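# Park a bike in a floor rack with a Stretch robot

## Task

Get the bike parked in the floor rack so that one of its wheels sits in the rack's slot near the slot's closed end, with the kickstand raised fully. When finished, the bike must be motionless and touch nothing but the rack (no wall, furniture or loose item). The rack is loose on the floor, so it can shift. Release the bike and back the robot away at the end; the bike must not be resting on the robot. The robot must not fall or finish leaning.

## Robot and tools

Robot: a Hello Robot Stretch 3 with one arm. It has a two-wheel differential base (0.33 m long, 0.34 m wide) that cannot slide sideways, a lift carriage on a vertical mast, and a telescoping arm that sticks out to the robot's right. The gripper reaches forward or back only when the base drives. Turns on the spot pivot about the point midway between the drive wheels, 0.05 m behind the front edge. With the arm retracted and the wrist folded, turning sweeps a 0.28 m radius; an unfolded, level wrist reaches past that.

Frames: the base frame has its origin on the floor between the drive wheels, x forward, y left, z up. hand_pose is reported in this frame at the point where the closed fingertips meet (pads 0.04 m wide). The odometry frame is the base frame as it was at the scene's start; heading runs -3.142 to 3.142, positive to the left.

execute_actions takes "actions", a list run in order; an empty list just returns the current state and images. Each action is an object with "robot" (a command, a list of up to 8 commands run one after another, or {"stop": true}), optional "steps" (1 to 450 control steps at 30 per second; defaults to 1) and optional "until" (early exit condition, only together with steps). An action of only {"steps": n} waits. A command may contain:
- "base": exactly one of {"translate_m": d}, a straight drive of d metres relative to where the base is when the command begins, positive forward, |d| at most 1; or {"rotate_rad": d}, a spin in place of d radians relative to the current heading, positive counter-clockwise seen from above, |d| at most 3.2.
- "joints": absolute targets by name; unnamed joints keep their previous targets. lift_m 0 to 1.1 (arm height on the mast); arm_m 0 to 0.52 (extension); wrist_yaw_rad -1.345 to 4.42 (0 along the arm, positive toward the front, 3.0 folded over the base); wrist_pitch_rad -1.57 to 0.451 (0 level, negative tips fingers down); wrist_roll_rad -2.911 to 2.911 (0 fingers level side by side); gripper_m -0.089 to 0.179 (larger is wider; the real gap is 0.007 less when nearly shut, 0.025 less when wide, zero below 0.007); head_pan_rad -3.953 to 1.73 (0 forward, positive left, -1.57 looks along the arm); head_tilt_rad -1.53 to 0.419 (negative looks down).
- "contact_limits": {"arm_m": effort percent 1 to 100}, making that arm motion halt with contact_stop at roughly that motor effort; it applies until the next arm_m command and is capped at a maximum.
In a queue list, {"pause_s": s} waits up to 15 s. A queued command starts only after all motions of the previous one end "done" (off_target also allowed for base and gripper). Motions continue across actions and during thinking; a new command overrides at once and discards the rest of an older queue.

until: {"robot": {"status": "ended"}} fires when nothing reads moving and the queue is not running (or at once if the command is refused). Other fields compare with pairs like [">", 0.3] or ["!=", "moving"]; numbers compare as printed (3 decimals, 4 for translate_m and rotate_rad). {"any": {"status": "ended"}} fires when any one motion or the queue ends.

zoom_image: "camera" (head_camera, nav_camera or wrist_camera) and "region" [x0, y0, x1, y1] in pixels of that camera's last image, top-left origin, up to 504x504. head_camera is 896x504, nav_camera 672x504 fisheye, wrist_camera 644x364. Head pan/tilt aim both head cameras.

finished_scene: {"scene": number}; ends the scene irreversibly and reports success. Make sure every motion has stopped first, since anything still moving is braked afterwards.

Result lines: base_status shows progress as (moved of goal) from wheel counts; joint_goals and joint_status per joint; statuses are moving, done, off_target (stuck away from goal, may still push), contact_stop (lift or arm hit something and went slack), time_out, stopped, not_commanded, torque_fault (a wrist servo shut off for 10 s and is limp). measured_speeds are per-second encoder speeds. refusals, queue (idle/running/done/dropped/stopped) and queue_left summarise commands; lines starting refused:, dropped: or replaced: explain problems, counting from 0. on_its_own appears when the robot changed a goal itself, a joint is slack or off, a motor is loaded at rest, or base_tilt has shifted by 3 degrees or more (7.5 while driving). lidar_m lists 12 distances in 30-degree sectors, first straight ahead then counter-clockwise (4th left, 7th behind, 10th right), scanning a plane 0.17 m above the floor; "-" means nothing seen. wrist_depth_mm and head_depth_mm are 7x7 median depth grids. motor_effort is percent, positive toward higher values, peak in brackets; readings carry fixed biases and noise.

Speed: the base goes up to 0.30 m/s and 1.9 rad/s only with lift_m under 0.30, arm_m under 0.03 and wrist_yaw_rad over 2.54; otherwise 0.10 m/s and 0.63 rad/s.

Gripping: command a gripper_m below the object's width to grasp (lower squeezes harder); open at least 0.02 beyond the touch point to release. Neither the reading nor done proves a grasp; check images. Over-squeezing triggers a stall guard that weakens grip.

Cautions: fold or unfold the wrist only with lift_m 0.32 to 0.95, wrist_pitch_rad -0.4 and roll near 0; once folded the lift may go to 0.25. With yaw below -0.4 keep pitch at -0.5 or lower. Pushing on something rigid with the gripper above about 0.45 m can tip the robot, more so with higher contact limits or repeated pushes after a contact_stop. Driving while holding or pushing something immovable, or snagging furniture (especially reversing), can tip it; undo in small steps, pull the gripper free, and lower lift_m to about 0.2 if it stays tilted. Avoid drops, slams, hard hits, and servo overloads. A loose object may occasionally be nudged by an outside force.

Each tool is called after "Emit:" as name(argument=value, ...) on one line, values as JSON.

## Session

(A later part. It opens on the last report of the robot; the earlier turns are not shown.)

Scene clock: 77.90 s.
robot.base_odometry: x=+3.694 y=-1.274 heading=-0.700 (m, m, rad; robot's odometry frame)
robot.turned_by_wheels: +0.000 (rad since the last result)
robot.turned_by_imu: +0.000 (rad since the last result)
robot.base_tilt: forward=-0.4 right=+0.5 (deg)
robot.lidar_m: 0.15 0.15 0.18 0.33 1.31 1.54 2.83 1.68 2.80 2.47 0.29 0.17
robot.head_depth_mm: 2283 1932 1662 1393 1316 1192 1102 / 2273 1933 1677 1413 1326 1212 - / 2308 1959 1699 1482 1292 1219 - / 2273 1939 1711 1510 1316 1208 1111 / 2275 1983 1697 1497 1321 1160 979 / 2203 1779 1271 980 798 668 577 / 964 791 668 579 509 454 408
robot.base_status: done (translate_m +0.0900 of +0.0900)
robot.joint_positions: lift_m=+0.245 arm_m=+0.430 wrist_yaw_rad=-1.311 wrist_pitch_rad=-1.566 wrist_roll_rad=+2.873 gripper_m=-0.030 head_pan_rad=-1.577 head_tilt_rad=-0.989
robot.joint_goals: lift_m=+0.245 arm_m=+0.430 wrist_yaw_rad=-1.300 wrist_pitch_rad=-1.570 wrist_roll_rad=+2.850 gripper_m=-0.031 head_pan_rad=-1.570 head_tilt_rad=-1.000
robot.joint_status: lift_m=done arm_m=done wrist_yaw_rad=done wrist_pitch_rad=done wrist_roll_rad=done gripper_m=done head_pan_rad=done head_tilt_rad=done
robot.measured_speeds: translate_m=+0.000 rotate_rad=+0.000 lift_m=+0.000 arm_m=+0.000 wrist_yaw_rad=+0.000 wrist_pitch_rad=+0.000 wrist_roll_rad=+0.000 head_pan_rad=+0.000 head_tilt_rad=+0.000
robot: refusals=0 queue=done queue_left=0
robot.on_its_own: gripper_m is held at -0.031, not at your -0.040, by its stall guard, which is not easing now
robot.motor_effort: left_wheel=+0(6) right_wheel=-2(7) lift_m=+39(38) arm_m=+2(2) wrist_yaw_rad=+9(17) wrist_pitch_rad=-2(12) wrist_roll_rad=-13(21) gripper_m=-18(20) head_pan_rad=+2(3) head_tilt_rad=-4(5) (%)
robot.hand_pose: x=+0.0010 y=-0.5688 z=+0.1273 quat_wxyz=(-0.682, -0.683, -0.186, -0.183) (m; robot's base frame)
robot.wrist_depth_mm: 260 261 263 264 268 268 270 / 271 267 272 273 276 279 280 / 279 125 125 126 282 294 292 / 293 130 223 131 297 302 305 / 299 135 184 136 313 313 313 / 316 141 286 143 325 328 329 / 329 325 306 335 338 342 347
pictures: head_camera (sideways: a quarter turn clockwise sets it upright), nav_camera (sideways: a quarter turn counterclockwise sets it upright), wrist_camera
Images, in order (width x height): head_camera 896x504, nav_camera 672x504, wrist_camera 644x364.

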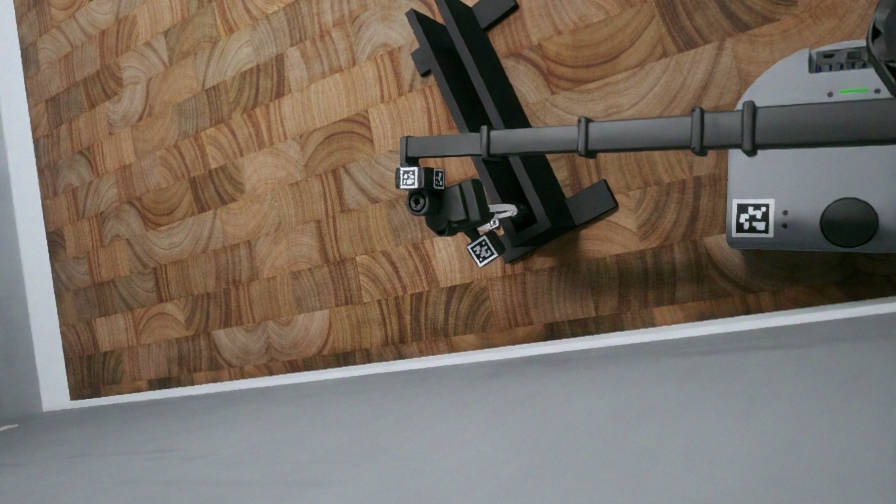

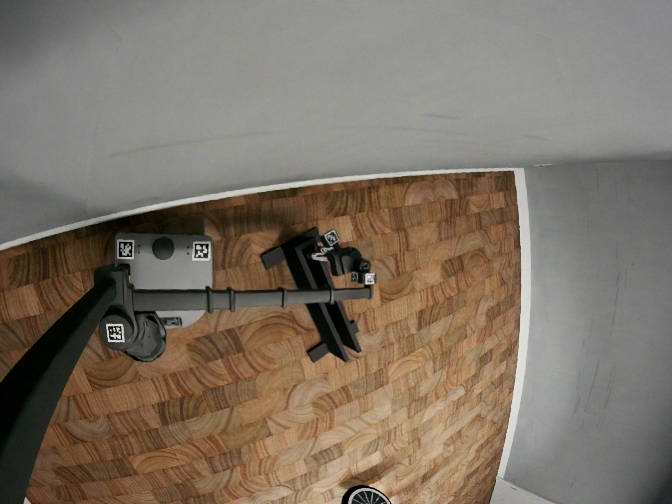

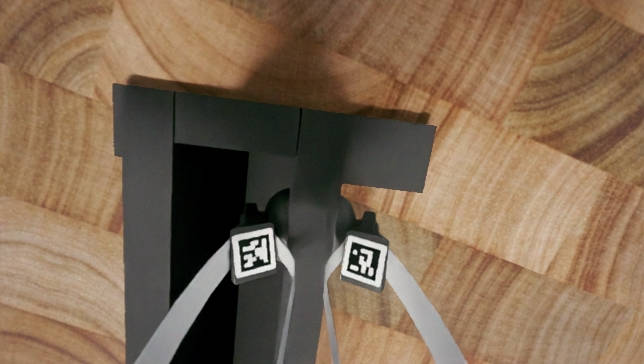

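Emit:
execute_actions(actions=[{"robot": [{"joints": {"gripper_m": 0.05}}, {"joints": {"lift_m": 0.33}}, {"base": {"translate_m": -0.34}, "joints": {"wrist_yaw_rad": 0.0, "wrist_roll_rad": 1.32, "arm_m": 0.49}}, {"base": {"rotate_rad": 0.22}}], "steps": 450, "until": {"robot": {"status": "ended"}}}])

Scene clock: 87.10 s.
robot.base_odometry: x=+3.434 y=-1.055 heading=-0.480 (m, m, rad; robot's odometry frame)
robot.turned_by_wheels: +0.220 (rad since the last result)
robot.turned_by_imu: +0.215 (rad since the last result)
robot.base_tilt: forward=-0.4 right=+0.4 (deg)
robot.lidar_m: 0.48 0.50 0.68 1.23 1.27 1.74 4.31 1.39 2.64 1.92 0.69 0.50
robot.head_depth_mm: 2275 1922 1665 1470 1317 1196 1106 / 2283 1926 1678 1425 1328 1214 - / 2311 1946 1719 1349 1327 1216 - / 2325 1972 1692 1500 1337 1217 1105 / 2300 1972 1716 1501 1324 1216 1102 / 1731 1746 1648 1489 1343 1217 1111 / 1230 1236 1242 1250 1245 1190 1107
robot.base_status: done (rotate_rad +0.2199 of +0.2200)
robot.joint_positions: lift_m=+0.330 arm_m=+0.490 wrist_yaw_rad=-0.002 wrist_pitch_rad=-1.566 wrist_roll_rad=+1.328 gripper_m=+0.050 head_pan_rad=-1.577 head_tilt_rad=-0.989
robot.joint_goals: lift_m=+0.330 arm_m=+0.490 wrist_yaw_rad=+0.000 wrist_pitch_rad=-1.570 wrist_roll_rad=+1.320 gripper_m=+0.050 head_pan_rad=-1.570 head_tilt_rad=-1.000
robot.joint_status: lift_m=done arm_m=done wrist_yaw_rad=done wrist_pitch_rad=done wrist_roll_rad=done gripper_m=done head_pan_rad=done head_tilt_rad=done
robot.measured_speeds: translate_m=+0.000 rotate_rad=+0.000 lift_m=+0.000 arm_m=+0.000 wrist_yaw_rad=+0.000 wrist_pitch_rad=+0.000 wrist_roll_rad=+0.000 head_pan_rad=+0.000 head_tilt_rad=+0.000
robot: refusals=0 queue=done queue_left=0
robot.motor_effort: left_wheel=-3(5) right_wheel=+4(9) lift_m=+42(45) arm_m=+2(3) wrist_yaw_rad=+2(10) wrist_pitch_rad=-2(2) wrist_roll_rad=-5(14) gripper_m=+1(79) head_pan_rad=+2(3) head_tilt_rad=-5(5) (%)
robot.hand_pose: x=-0.0215 y=-0.6116 z=+0.2122 quat_wxyz=(+0.085, +0.084, -0.703, -0.701) (m; robot's base frame)
robot.wrist_depth_mm: 342 346 221 343 349 352 352 / 351 352 229 353 358 364 370 / 360 367 235 372 376 381 382 / 377 380 287 381 389 395 390 / 392 394 392 394 405 404 415 / 405 406 315 412 421 425 428 / 424 429 328 408 438 452 444
pictures: head_camera (sideways: a quarter turn clockwise sets it upright), nav_camera (sideways: a quarter turn counterclockwise sets it upright), wrist_camera
Images, in order (width x height): head_camera 896x504, nav_camera 672x504, wrist_camera 644x364.

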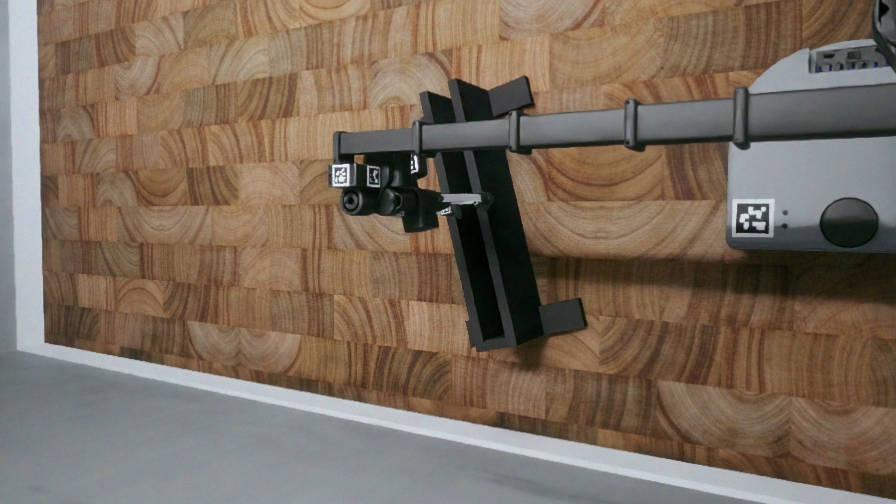

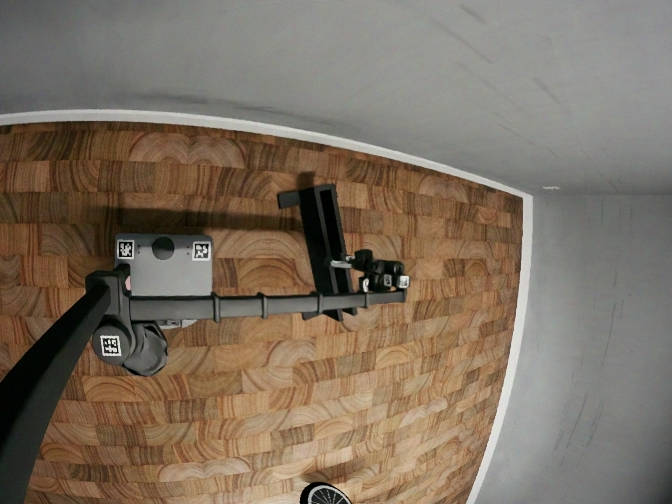

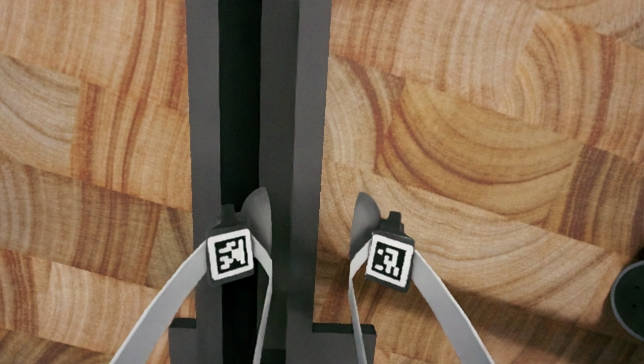

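Emit:
execute_actions(actions=[{"robot": [{"joints": {"arm_m": 0.495}}, {"joints": {"lift_m": 0.245}}, {"joints": {"gripper_m": -0.03}}, {"base": {"translate_m": 0.1}, "joints": {"wrist_roll_rad": 1.6}}], "steps": 450, "until": {"robot": {"status": "ended"}}}])

Scene clock: 92.63 s.
robot.base_odometry: x=+3.523 y=-1.101 heading=-0.480 (m, m, rad; robot's odometry frame)
robot.turned_by_wheels: +0.000 (rad since the last result)
robot.turned_by_imu: -0.001 (rad since the last result)
robot.base_tilt: forward=-0.4 right=+0.4 (deg)
robot.lidar_m: 0.38 0.40 0.54 1.23 1.28 1.74 4.40 1.48 2.64 1.52 0.55 0.40
robot.head_depth_mm: 2273 1924 1670 1483 1321 1192 1104 / 2276 1942 1681 1320 1321 1208 - / 2307 1957 1698 1323 1328 1219 - / 2302 1952 1700 1358 1333 1208 1113 / 2221 1932 1715 1456 1344 1216 1102 / 1364 1372 1389 1389 1311 1200 1106 / 969 978 977 979 985 985 985
robot.base_status: done (translate_m +0.1000 of +0.1000)
robot.joint_positions: lift_m=+0.245 arm_m=+0.495 wrist_yaw_rad=-0.003 wrist_pitch_rad=-1.560 wrist_roll_rad=+1.605 gripper_m=-0.029 head_pan_rad=-1.577 head_tilt_rad=-0.989
robot.joint_goals: lift_m=+0.245 arm_m=+0.495 wrist_yaw_rad=+0.000 wrist_pitch_rad=-1.570 wrist_roll_rad=+1.600 gripper_m=-0.030 head_pan_rad=-1.570 head_tilt_rad=-1.000
robot.joint_status: lift_m=done arm_m=done wrist_yaw_rad=done wrist_pitch_rad=done wrist_roll_rad=done gripper_m=done head_pan_rad=done head_tilt_rad=done
robot.measured_speeds: translate_m=+0.000 rotate_rad=+0.000 lift_m=+0.000 arm_m=+0.000 wrist_yaw_rad=+0.000 wrist_pitch_rad=+0.000 wrist_roll_rad=+0.000 head_pan_rad=+0.000 head_tilt_rad=+0.000
robot: refusals=0 queue=done queue_left=0
robot.motor_effort: left_wheel=-4(5) right_wheel=+6(11) lift_m=+41(42) arm_m=+2(1) wrist_yaw_rad=+3(8) wrist_pitch_rad=-5(6) wrist_roll_rad=-3(19) gripper_m=-18(91) head_pan_rad=+3(2) head_tilt_rad=-6(6) (%)
robot.hand_pose: x=-0.0215 y=-0.6182 z=+0.1271 quat_wxyz=(-0.013, -0.013, -0.711, -0.703) (m; robot's base frame)
robot.wrist_depth_mm: 264 116 198 116 268 269 267 / 271 120 204 121 278 280 282 / 282 124 212 125 288 287 290 / 293 129 220 129 297 301 301 / 301 135 175 133 310 313 311 / 316 142 243 311 323 322 329 / 324 323 252 317 337 343 339
pictures: head_camera (sideways: a quarter turn clockwise sets it upright), nav_camera (sideways: a quarter turn counterclockwise sets it upright), wrist_camera
Images, in order (width x height): head_camera 896x504, nav_camera 672x504, wrist_camera 644x364.

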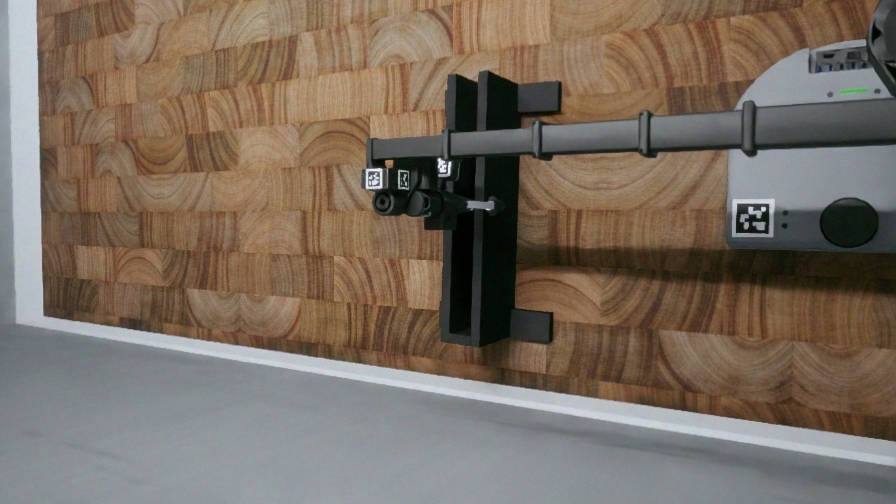

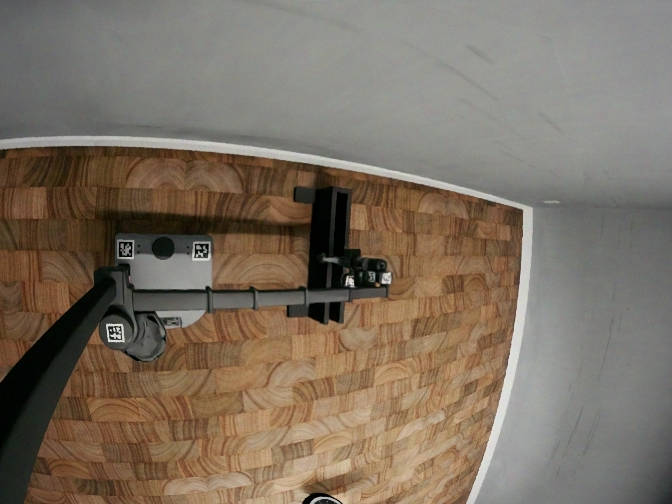

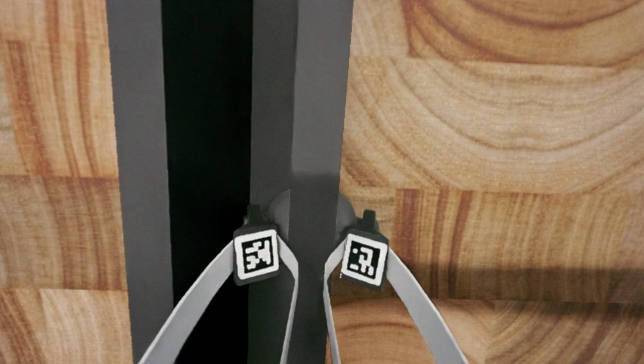

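Emit:
execute_actions(actions=[{"robot": [{"base": {"translate_m": 0.105}, "joints": {"wrist_roll_rad": 1.56}}], "steps": 450, "until": {"robot": {"status": "ended"}}}])

Scene clock: 94.83 s.
robot.base_odometry: x=+3.616 y=-1.150 heading=-0.480 (m, m, rad; robot's odometry frame)
robot.turned_by_wheels: +0.000 (rad since the last result)
robot.turned_by_imu: +0.000 (rad since the last result)
robot.base_tilt: forward=-0.4 right=+0.5 (deg)
robot.lidar_m: 0.28 0.29 0.39 1.06 1.28 1.74 4.49 1.58 2.65 1.10 0.40 0.29
robot.head_depth_mm: 2276 1931 1676 1476 1323 1190 1100 / 2273 1945 1674 1396 1333 1213 - / 2330 1943 1696 1324 1329 1218 - / 2320 1952 1697 1354 1339 1215 1109 / 1665 1682 1615 1344 1327 1210 1108 / 988 993 1002 1007 1003 1003 1013 / 699 705 708 709 710 712 711
robot.base_status: done (translate_m +0.1050 of +0.1050)
robot.joint_positions: lift_m=+0.245 arm_m=+0.495 wrist_yaw_rad=-0.003 wrist_pitch_rad=-1.560 wrist_roll_rad=+1.575 gripper_m=-0.029 head_pan_rad=-1.577 head_tilt_rad=-0.989
robot.joint_goals: lift_m=+0.245 arm_m=+0.495 wrist_yaw_rad=+0.000 wrist_pitch_rad=-1.570 wrist_roll_rad=+1.560 gripper_m=-0.030 head_pan_rad=-1.570 head_tilt_rad=-1.000
robot.joint_status: lift_m=done arm_m=done wrist_yaw_rad=done wrist_pitch_rad=done wrist_roll_rad=done gripper_m=done head_pan_rad=done head_tilt_rad=done
robot.measured_speeds: translate_m=+0.000 rotate_rad=+0.000 lift_m=+0.000 arm_m=+0.000 wrist_yaw_rad=+0.000 wrist_pitch_rad=+0.000 wrist_roll_rad=+0.000 head_pan_rad=+0.000 head_tilt_rad=+0.000
robot: refusals=0 queue=done queue_left=0
robot.motor_effort: left_wheel=-4(4) right_wheel=+6(11) lift_m=+40(40) arm_m=+1(2) wrist_yaw_rad=+3(3) wrist_pitch_rad=-5(5) wrist_roll_rad=-9(12) gripper_m=-16(18) head_pan_rad=+4(3) head_tilt_rad=-6(5) (%)
robot.hand_pose: x=-0.0215 y=-0.6182 z=+0.1271 quat_wxyz=(-0.002, -0.003, -0.711, -0.703) (m; robot's base frame)
robot.wrist_depth_mm: 262 116 198 117 267 270 270 / 273 119 205 120 279 280 282 / 282 124 213 125 288 291 291 / 292 129 221 129 298 300 299 / 303 134 175 133 311 308 314 / 314 142 245 310 324 322 327 / 325 322 250 317 339 338 340
pictures: head_camera (sideways: a quarter turn clockwise sets it upright), nav_camera (sideways: a quarter turn counterclockwise sets it upright), wrist_camera
Images, in order (width x height): head_camera 896x504, nav_camera 672x504, wrist_camera 644x364.

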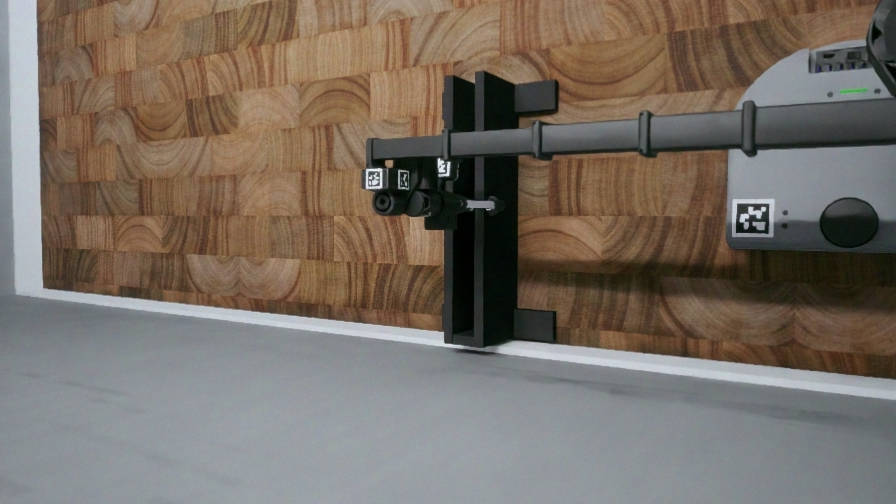

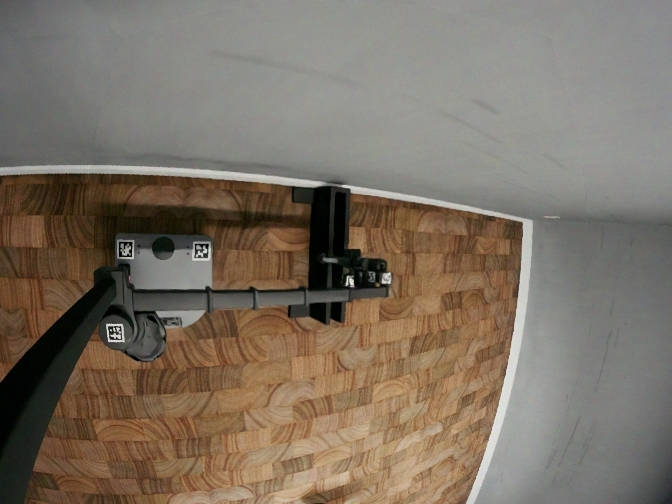

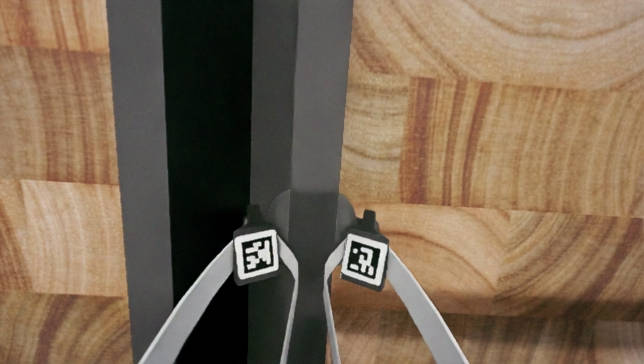

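Emit:
execute_actions(actions=[{"robot": [{"base": {"translate_m": 0.012}, "joints": {"head_pan_rad": -2.75, "head_tilt_rad": -0.6}}], "steps": 450, "until": {"robot": {"status": "ended"}}}])

Scene clock: 96.10 s.
robot.base_odometry: x=+3.626 y=-1.155 heading=-0.481 (m, m, rad; robot's odometry frame)
robot.turned_by_wheels: +0.000 (rad since the last result)
robot.turned_by_imu: -0.001 (rad since the last result)
robot.base_tilt: forward=-0.4 right=+0.5 (deg)
robot.lidar_m: 0.27 0.28 0.38 1.01 1.28 1.74 4.50 1.59 2.64 1.06 0.38 0.28
robot.head_depth_mm: 3930 - 2885 2135 1681 1393 1187 / - - 2819 2132 1691 1396 1187 / - - 2502 2001 1691 1394 1201 / - - 2891 2078 1690 1406 1195 / - - 2964 2160 1715 1404 1201 / 3609 3885 2956 2184 1696 1410 1204 / 3157 3397 2991 2182 1726 1422 1161
robot.base_status: done (translate_m +0.0120 of +0.0120)
robot.joint_positions: lift_m=+0.245 arm_m=+0.495 wrist_yaw_rad=-0.003 wrist_pitch_rad=-1.561 wrist_roll_rad=+1.575 gripper_m=-0.029 head_pan_rad=-2.743 head_tilt_rad=-0.606
robot.joint_goals: lift_m=+0.245 arm_m=+0.495 wrist_yaw_rad=+0.000 wrist_pitch_rad=-1.570 wrist_roll_rad=+1.560 gripper_m=-0.030 head_pan_rad=-2.750 head_tilt_rad=-0.600
robot.joint_status: lift_m=done arm_m=done wrist_yaw_rad=done wrist_pitch_rad=done wrist_roll_rad=done gripper_m=done head_pan_rad=done head_tilt_rad=done
robot.measured_speeds: translate_m=+0.000 rotate_rad=+0.000 lift_m=+0.000 arm_m=+0.000 wrist_yaw_rad=+0.000 wrist_pitch_rad=+0.000 wrist_roll_rad=+0.000 head_pan_rad=+0.000 head_tilt_rad=+0.000
robot: refusals=0 queue=done queue_left=0
robot.motor_effort: left_wheel=-9(10) right_wheel=+18(18) lift_m=+41(40) arm_m=+2(2) wrist_yaw_rad=+2(2) wrist_pitch_rad=-4(5) wrist_roll_rad=-9(9) gripper_m=-17(17) head_pan_rad=-3(37) head_tilt_rad=+3(26) (%)
robot.hand_pose: x=-0.0215 y=-0.6180 z=+0.1271 quat_wxyz=(-0.002, -0.003, -0.710, -0.704) (m; robot's base frame)
robot.wrist_depth_mm: 262 116 194 117 267 272 270 / 270 120 201 121 279 279 281 / 279 124 209 125 289 290 290 / 290 129 217 130 299 301 302 / 299 134 183 132 309 312 312 / 312 142 263 308 323 327 330 / 324 326 252 321 334 336 343
pictures: head_camera (sideways: a quarter turn clockwise sets it upright), nav_camera (sideways: a quarter turn counterclockwise sets it upright), wrist_camera
Images, in order (width x height): head_camera 896x504, nav_camera 672x504, wrist_camera 644x364.

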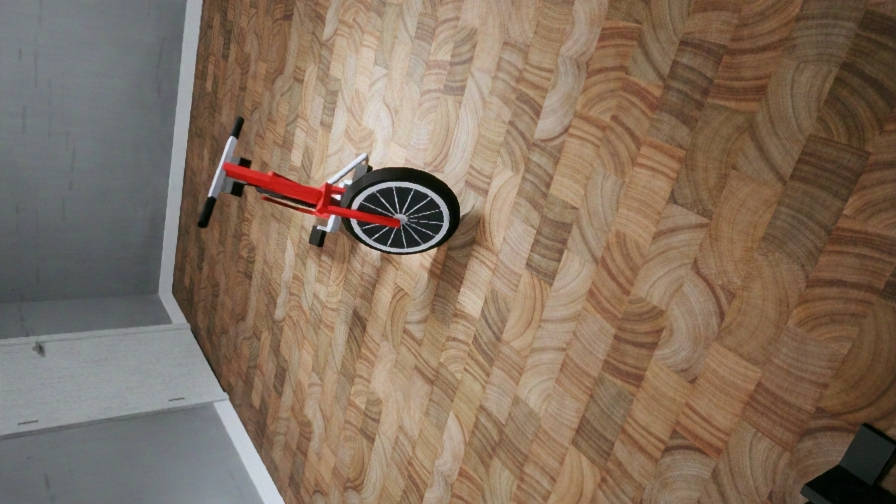

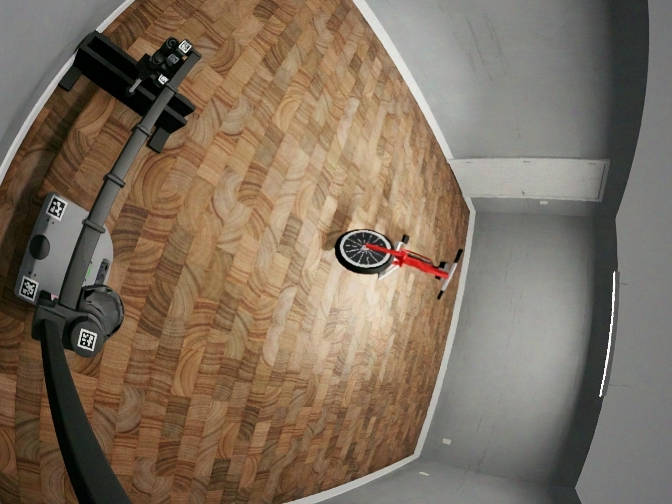

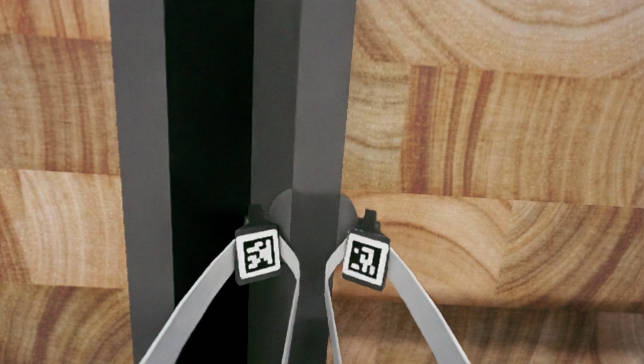

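Emit:
execute_actions(actions=[{"robot": [{"joints": {"gripper_m": 0.05}}, {"joints": {"lift_m": 0.32}}, {"base": {"translate_m": -1.0}, "joints": {"lift_m": 1.05, "arm_m": 0.25, "wrist_roll_rad": 0.0, "gripper_m": 0.12, "head_pan_rad": -1.9, "head_tilt_rad": -0.9}}], "steps": 450, "until": {"robot": {"status": "ended"}}}, {"robot": {"base": {"translate_m": -0.6}}, "steps": 450, "until": {"robot": {"status": "ended"}}}])

Scene clock: 117.23 s.
robot.base_odometry: x=+2.207 y=-0.417 heading=-0.480 (m, m, rad; robot's odometry frame)
robot.turned_by_wheels: +0.001 (rad since the last result)
robot.turned_by_imu: -0.012 (rad since the last result)
robot.base_tilt: forward=-0.4 right=+0.4 (deg)
robot.lidar_m: 1.86 1.75 1.27 1.22 1.26 1.70 2.92 3.02 0.68 0.52 2.64 1.94
robot.head_depth_mm: 2606 2235 1727 1584 1379 1220 1104 / 2612 2241 1115 1521 1388 1230 - / 2578 2258 1870 1380 1387 1235 - / 2467 2275 1814 1199 1395 1237 1146 / 2415 2277 1851 1608 1325 1252 1111 / - - 1907 1624 1419 1243 1123 / 2253 2290 1939 1620 1412 1253 1117
robot.base_status: done (translate_m -0.6000 of -0.6000)
robot.joint_positions: lift_m=+1.050 arm_m=+0.250 wrist_yaw_rad=-0.001 wrist_pitch_rad=-1.568 wrist_roll_rad=+0.007 gripper_m=+0.120 head_pan_rad=-1.907 head_tilt_rad=-0.888
robot.joint_goals: lift_m=+1.050 arm_m=+0.250 wrist_yaw_rad=+0.000 wrist_pitch_rad=-1.570 wrist_roll_rad=+0.000 gripper_m=+0.120 head_pan_rad=-1.900 head_tilt_rad=-0.900
robot.joint_status: lift_m=done arm_m=done wrist_yaw_rad=done wrist_pitch_rad=done wrist_roll_rad=done gripper_m=done head_pan_rad=done head_tilt_rad=done
robot.measured_speeds: translate_m=+0.000 rotate_rad=+0.000 lift_m=+0.000 arm_m=+0.000 wrist_yaw_rad=+0.000 wrist_pitch_rad=+0.000 wrist_roll_rad=+0.000 head_pan_rad=+0.000 head_tilt_rad=+0.000
robot: refusals=0 queue=done queue_left=0
robot.motor_effort: left_wheel=-2(8) right_wheel=+3(18) lift_m=+41(45) arm_m=-2(2) wrist_yaw_rad=+1(3) wrist_pitch_rad=-1(5) wrist_roll_rad=-4(9) gripper_m=+1(82) head_pan_rad=+3(37) head_tilt_rad=-6(26) (%)
robot.hand_pose: x=-0.0216 y=-0.3719 z=+0.9322 quat_wxyz=(+0.499, +0.497, -0.502, -0.501) (m; robot's base frame)
robot.wrist_depth_mm: 994 - - 810 - - - / - - - - - - - / - - - - - - - / - - - - - - - / - - - - - - - / - - - - - - - / - - - - - - -
pictures: head_camera (sideways: a quarter turn clockwise sets it upright), nav_camera (sideways: a quarter turn counterclockwise sets it upright), wrist_camera
Images, in order (width x height): head_camera 896x504, nav_camera 672x504, wrist_camera 644x364.

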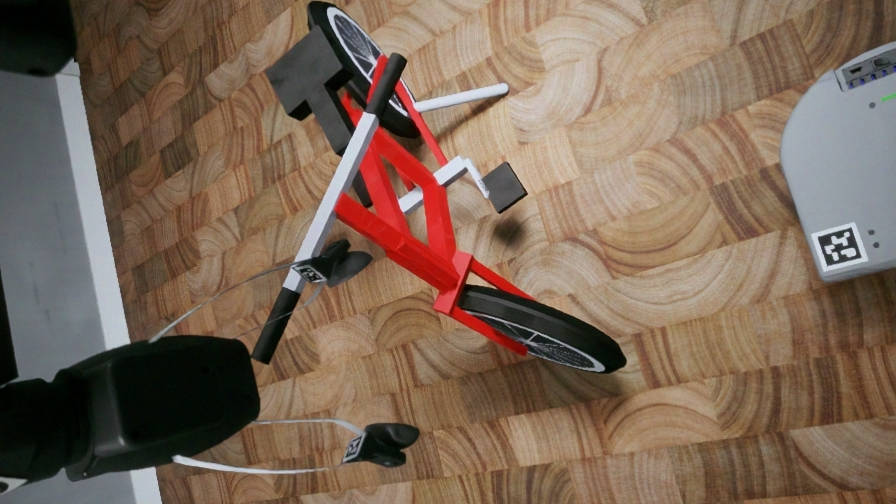

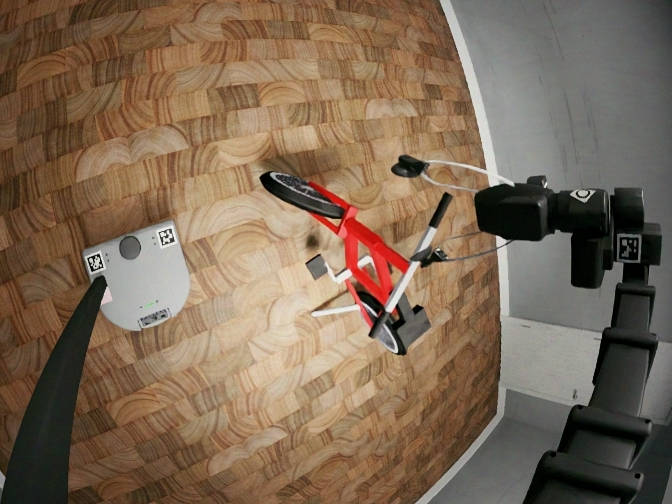

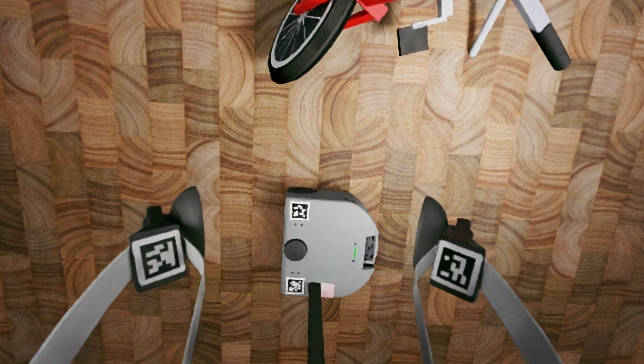

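Emit:
execute_actions(actions=[{"robot": {"base": {"translate_m": -0.22}, "joints": {"arm_m": 0.45, "head_pan_rad": -1.57, "head_tilt_rad": -0.85}}, "steps": 450, "until": {"robot": {"status": "ended"}}}])

Scene clock: 120.63 s.
robot.base_odometry: x=+2.012 y=-0.315 heading=-0.480 (m, m, rad; robot's odometry frame)
robot.turned_by_wheels: +0.000 (rad since the last result)
robot.turned_by_imu: -0.002 (rad since the last result)
robot.base_tilt: forward=-0.4 right=+0.5 (deg)
robot.lidar_m: 2.08 1.75 1.27 1.21 1.25 1.70 2.70 2.78 0.85 0.64 0.59 2.17
robot.head_depth_mm: 2335 2348 1933 1275 1376 1233 1106 / 2328 2397 1947 1225 1418 1243 1127 / - 2382 1938 1350 1394 1246 1141 / 2327 2485 1954 1163 1421 1243 1131 / 2347 2448 1921 1651 1352 1259 1116 / 2364 2468 1988 1671 1454 1267 1123 / 2372 2494 1982 1661 1434 1264 1118
robot.base_status: done (translate_m -0.2200 of -0.2200)
robot.joint_positions: lift_m=+1.050 arm_m=+0.450 wrist_yaw_rad=-0.001 wrist_pitch_rad=-1.568 wrist_roll_rad=+0.007 gripper_m=+0.120 head_pan_rad=-1.577 head_tilt_rad=-0.853
robot.joint_goals: lift_m=+1.050 arm_m=+0.450 wrist_yaw_rad=+0.000 wrist_pitch_rad=-1.570 wrist_roll_rad=+0.000 gripper_m=+0.120 head_pan_rad=-1.570 head_tilt_rad=-0.850
robot.joint_status: lift_m=done arm_m=done wrist_yaw_rad=done wrist_pitch_rad=done wrist_roll_rad=done gripper_m=done head_pan_rad=done head_tilt_rad=done
robot.measured_speeds: translate_m=+0.000 rotate_rad=+0.000 lift_m=+0.000 arm_m=+0.000 wrist_yaw_rad=+0.000 wrist_pitch_rad=+0.000 wrist_roll_rad=+0.000 head_pan_rad=+0.000 head_tilt_rad=+0.000
robot: refusals=0 queue=done queue_left=0
robot.motor_effort: left_wheel=-2(5) right_wheel=+3(4) lift_m=+41(40) arm_m=+2(2) wrist_yaw_rad=+1(1) wrist_pitch_rad=-1(1) wrist_roll_rad=-4(4) gripper_m=+0(0) head_pan_rad=+3(21) head_tilt_rad=+0(7) (%)
robot.hand_pose: x=-0.0216 y=-0.5714 z=+0.9322 quat_wxyz=(+0.499, +0.497, -0.502, -0.501) (m; robot's base frame)
robot.wrist_depth_mm: - - 993 - 824 541 - / - - 788 715 592 - - / - - - - - - - / - - - - - - - / - - - - - - - / - - - - - - - / - - - - - - -
pictures: head_camera (sideways: a quarter turn clockwise sets it upright), nav_camera (sideways: a quarter turn counterclockwise sets it upright), wrist_camera
Images, in order (width x height): head_camera 896x504, nav_camera 672x504, wrist_camera 644x364.

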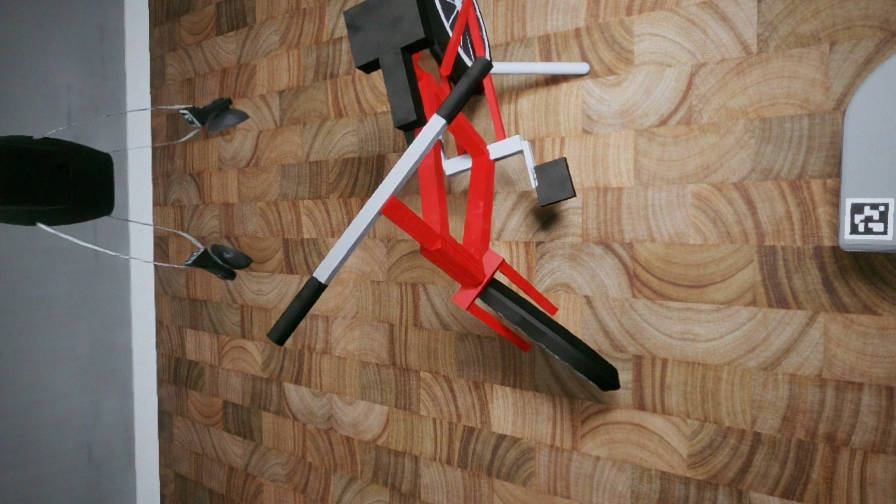

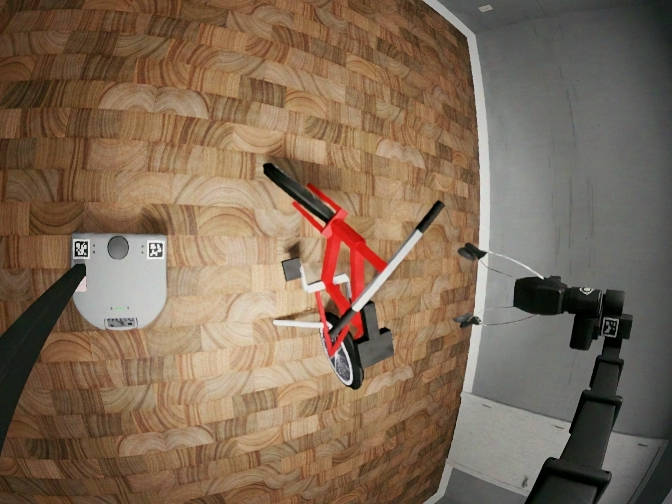

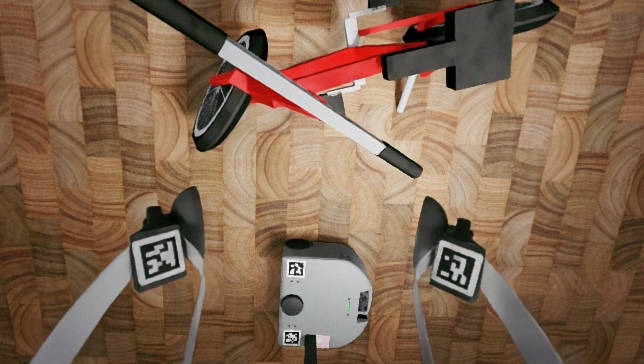

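Emit:
execute_actions(actions=[{"robot": [{"base": {"rotate_rad": 1.34}, "joints": {"arm_m": 0.2}}, {"base": {"translate_m": -0.31}}, {"base": {"rotate_rad": -1.06}, "joints": {"head_tilt_rad": -1.05}}], "steps": 450, "until": {"robot": {"status": "ended"}}}])

Scene clock: 131.40 s.
robot.base_odometry: x=+1.810 y=-0.550 heading=-0.200 (m, m, rad; robot's odometry frame)
robot.turned_by_wheels: +0.280 (rad since the last result)
robot.turned_by_imu: +0.274 (rad since the last result)
robot.base_tilt: forward=-0.4 right=+0.4 (deg)
robot.lidar_m: 2.15 1.76 1.51 1.51 1.76 2.62 2.62 0.61 0.34 0.34 0.41 0.43
robot.head_depth_mm: 2058 1820 1588 1181 1244 1185 1090 / - 1797 1566 1436 1269 1225 - / - 1765 1606 1048 1288 1232 - / 2128 1832 1603 1432 1291 1218 1111 / 2181 1842 1604 1465 1271 1203 1106 / 2179 1870 1644 1471 1308 1210 1111 / 2178 1883 1657 1478 1328 1220 1113
robot.base_status: done (rotate_rad -1.0598 of -1.0600)
robot.joint_positions: lift_m=+1.050 arm_m=+0.200 wrist_yaw_rad=+0.000 wrist_pitch_rad=-1.568 wrist_roll_rad=+0.006 gripper_m=+0.120 head_pan_rad=-1.577 head_tilt_rad=-1.037
robot.joint_goals: lift_m=+1.050 arm_m=+0.200 wrist_yaw_rad=+0.000 wrist_pitch_rad=-1.570 wrist_roll_rad=+0.000 gripper_m=+0.120 head_pan_rad=-1.570 head_tilt_rad=-1.050
robot.joint_status: lift_m=done arm_m=done wrist_yaw_rad=done wrist_pitch_rad=done wrist_roll_rad=done gripper_m=done head_pan_rad=done head_tilt_rad=done
robot.measured_speeds: translate_m=+0.000 rotate_rad=+0.000 lift_m=+0.000 arm_m=+0.000 wrist_yaw_rad=+0.000 wrist_pitch_rad=+0.000 wrist_roll_rad=+0.000 head_pan_rad=+0.000 head_tilt_rad=+0.000
robot: refusals=0 queue=done queue_left=0
robot.motor_effort: left_wheel=+2(6) right_wheel=-3(8) lift_m=+41(41) arm_m=-2(2) wrist_yaw_rad=+1(1) wrist_pitch_rad=-1(1) wrist_roll_rad=-3(4) gripper_m=+1(1) head_pan_rad=+3(3) head_tilt_rad=-6(22) (%)
robot.hand_pose: x=-0.0216 y=-0.3219 z=+0.9322 quat_wxyz=(+0.499, +0.498, -0.502, -0.501) (m; robot's base frame)
robot.wrist_depth_mm: - 997 996 - - - - / - - 907 - - - - / - - - 595 616 602 - / - - - - - - - / - - - - - - - / - - - - - - - / - - - - - - -
pictures: head_camera (sideways: a quarter turn clockwise sets it upright), nav_camera (sideways: a quarter turn counterclockwise sets it upright), wrist_camera
Images, in order (width x height): head_camera 896x504, nav_camera 672x504, wrist_camera 644x364.

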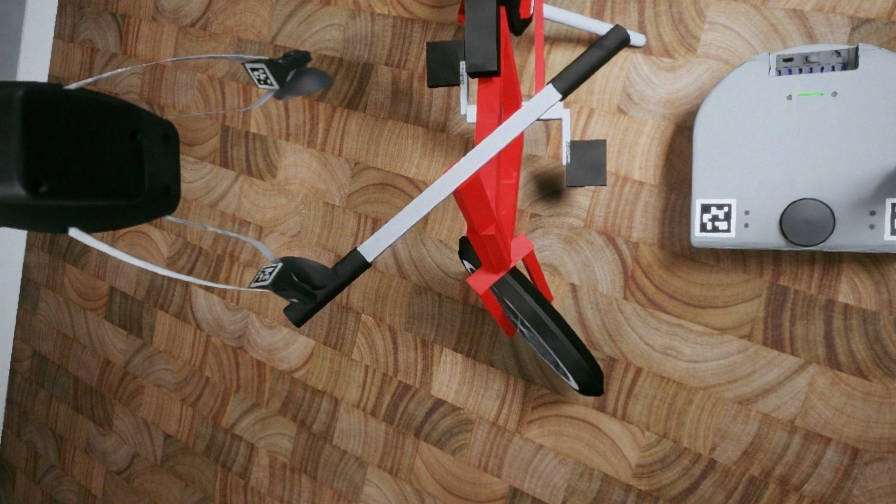

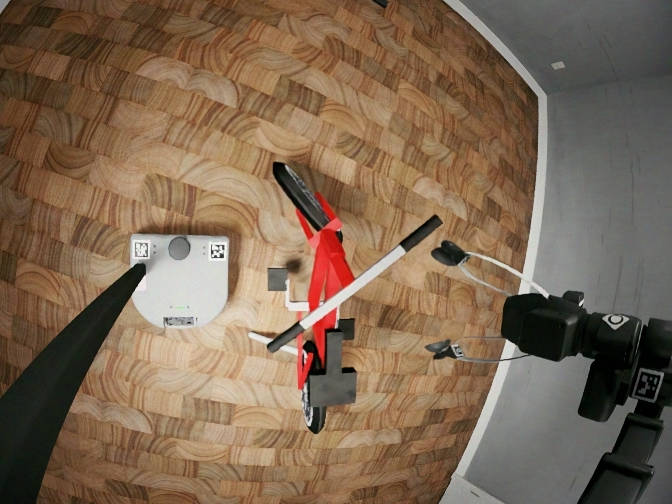

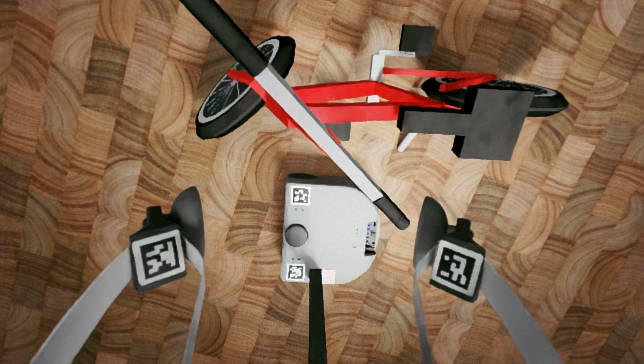

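Emit:
zoom_image(camera="head_camera", region=[380, 80, 620, 320])

Region (380, 80, 620, 320) of head_camera's 896x504 image, scaled by 2.100, with more detail than that image has.

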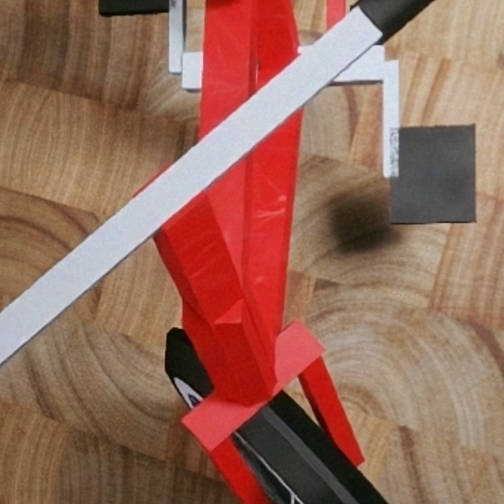

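Emit:
execute_actions(actions=[{"robot": [{"base": {"translate_m": -0.045}, "joints": {"arm_m": 0.196, "wrist_roll_rad": -0.785, "lift_m": 0.93, "gripper_m": 0.1}}], "steps": 450, "until": {"robot": {"status": "ended"}}}])

Scene clock: 134.13 s.
robot.base_odometry: x=+1.766 y=-0.541 heading=-0.200 (m, m, rad; robot's odometry frame)
robot.turned_by_wheels: +0.000 (rad since the last result)
robot.turned_by_imu: -0.001 (rad since the last result)
robot.base_tilt: forward=-0.4 right=+0.5 (deg)
robot.lidar_m: 2.20 1.77 1.53 1.53 1.76 2.58 2.58 0.61 0.34 0.33 0.44 0.45
robot.head_depth_mm: - 1740 1599 1099 1249 1182 1087 / - - 1580 1174 1251 1219 - / - - 1563 1448 1271 1226 - / 2125 1927 1623 875 1314 1212 1114 / 2155 1869 1584 1468 1291 1205 1108 / 2186 1878 1647 1467 1294 1202 1112 / 2182 1870 1664 1471 1334 1215 1119
robot.base_status: done (translate_m -0.0450 of -0.0450)
robot.joint_positions: lift_m=+0.930 arm_m=+0.196 wrist_yaw_rad=+0.000 wrist_pitch_rad=-1.568 wrist_roll_rad=-0.777 gripper_m=+0.100 head_pan_rad=-1.577 head_tilt_rad=-1.037
robot.joint_goals: lift_m=+0.930 arm_m=+0.196 wrist_yaw_rad=+0.000 wrist_pitch_rad=-1.570 wrist_roll_rad=-0.785 gripper_m=+0.100 head_pan_rad=-1.570 head_tilt_rad=-1.050
robot.joint_status: lift_m=done arm_m=done wrist_yaw_rad=done wrist_pitch_rad=done wrist_roll_rad=done gripper_m=done head_pan_rad=done head_tilt_rad=done
robot.measured_speeds: translate_m=+0.000 rotate_rad=+0.000 lift_m=+0.000 arm_m=+0.000 wrist_yaw_rad=+0.000 wrist_pitch_rad=+0.000 wrist_roll_rad=+0.000 head_pan_rad=+0.000 head_tilt_rad=+0.000
robot: refusals=0 queue=done queue_left=0
robot.motor_effort: left_wheel=+2(2) right_wheel=-3(8) lift_m=+33(40) arm_m=-2(2) wrist_yaw_rad=+0(0) wrist_pitch_rad=-1(1) wrist_roll_rad=-5(5) gripper_m=+1(75) head_pan_rad=+3(3) head_tilt_rad=-7(7) (%)
robot.hand_pose: x=-0.0215 y=-0.3180 z=+0.8126 quat_wxyz=(+0.653, +0.651, -0.274, -0.274) (m; robot's base frame)
robot.wrist_depth_mm: 876 902 674 581 963 947 947 / 932 926 959 623 980 - - / 947 987 978 487 768 - - / 963 - - - 744 - - / - - - - - - - / - - - - - - - / - - - - - - -
pictures: head_camera (sideways: a quarter turn clockwise sets it upright), nav_camera (sideways: a quarter turn counterclockwise sets it upright), wrist_camera
Images, in order (width x height): head_camera 896x504, nav_camera 672x504, wrist_camera 644x364.

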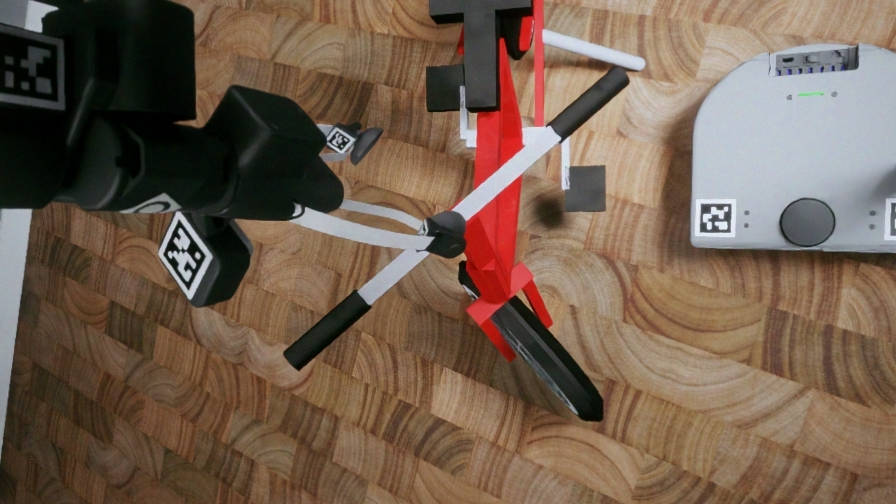

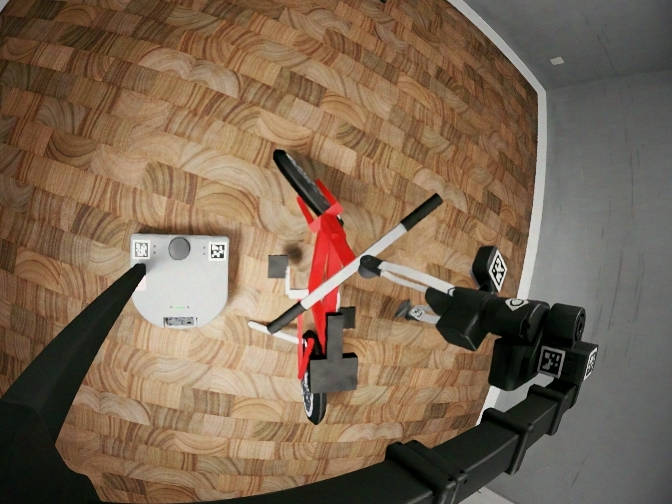

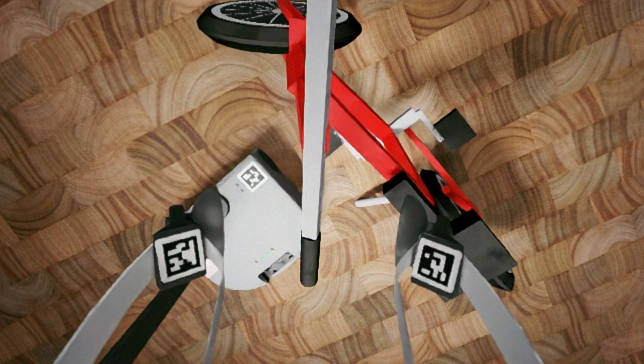

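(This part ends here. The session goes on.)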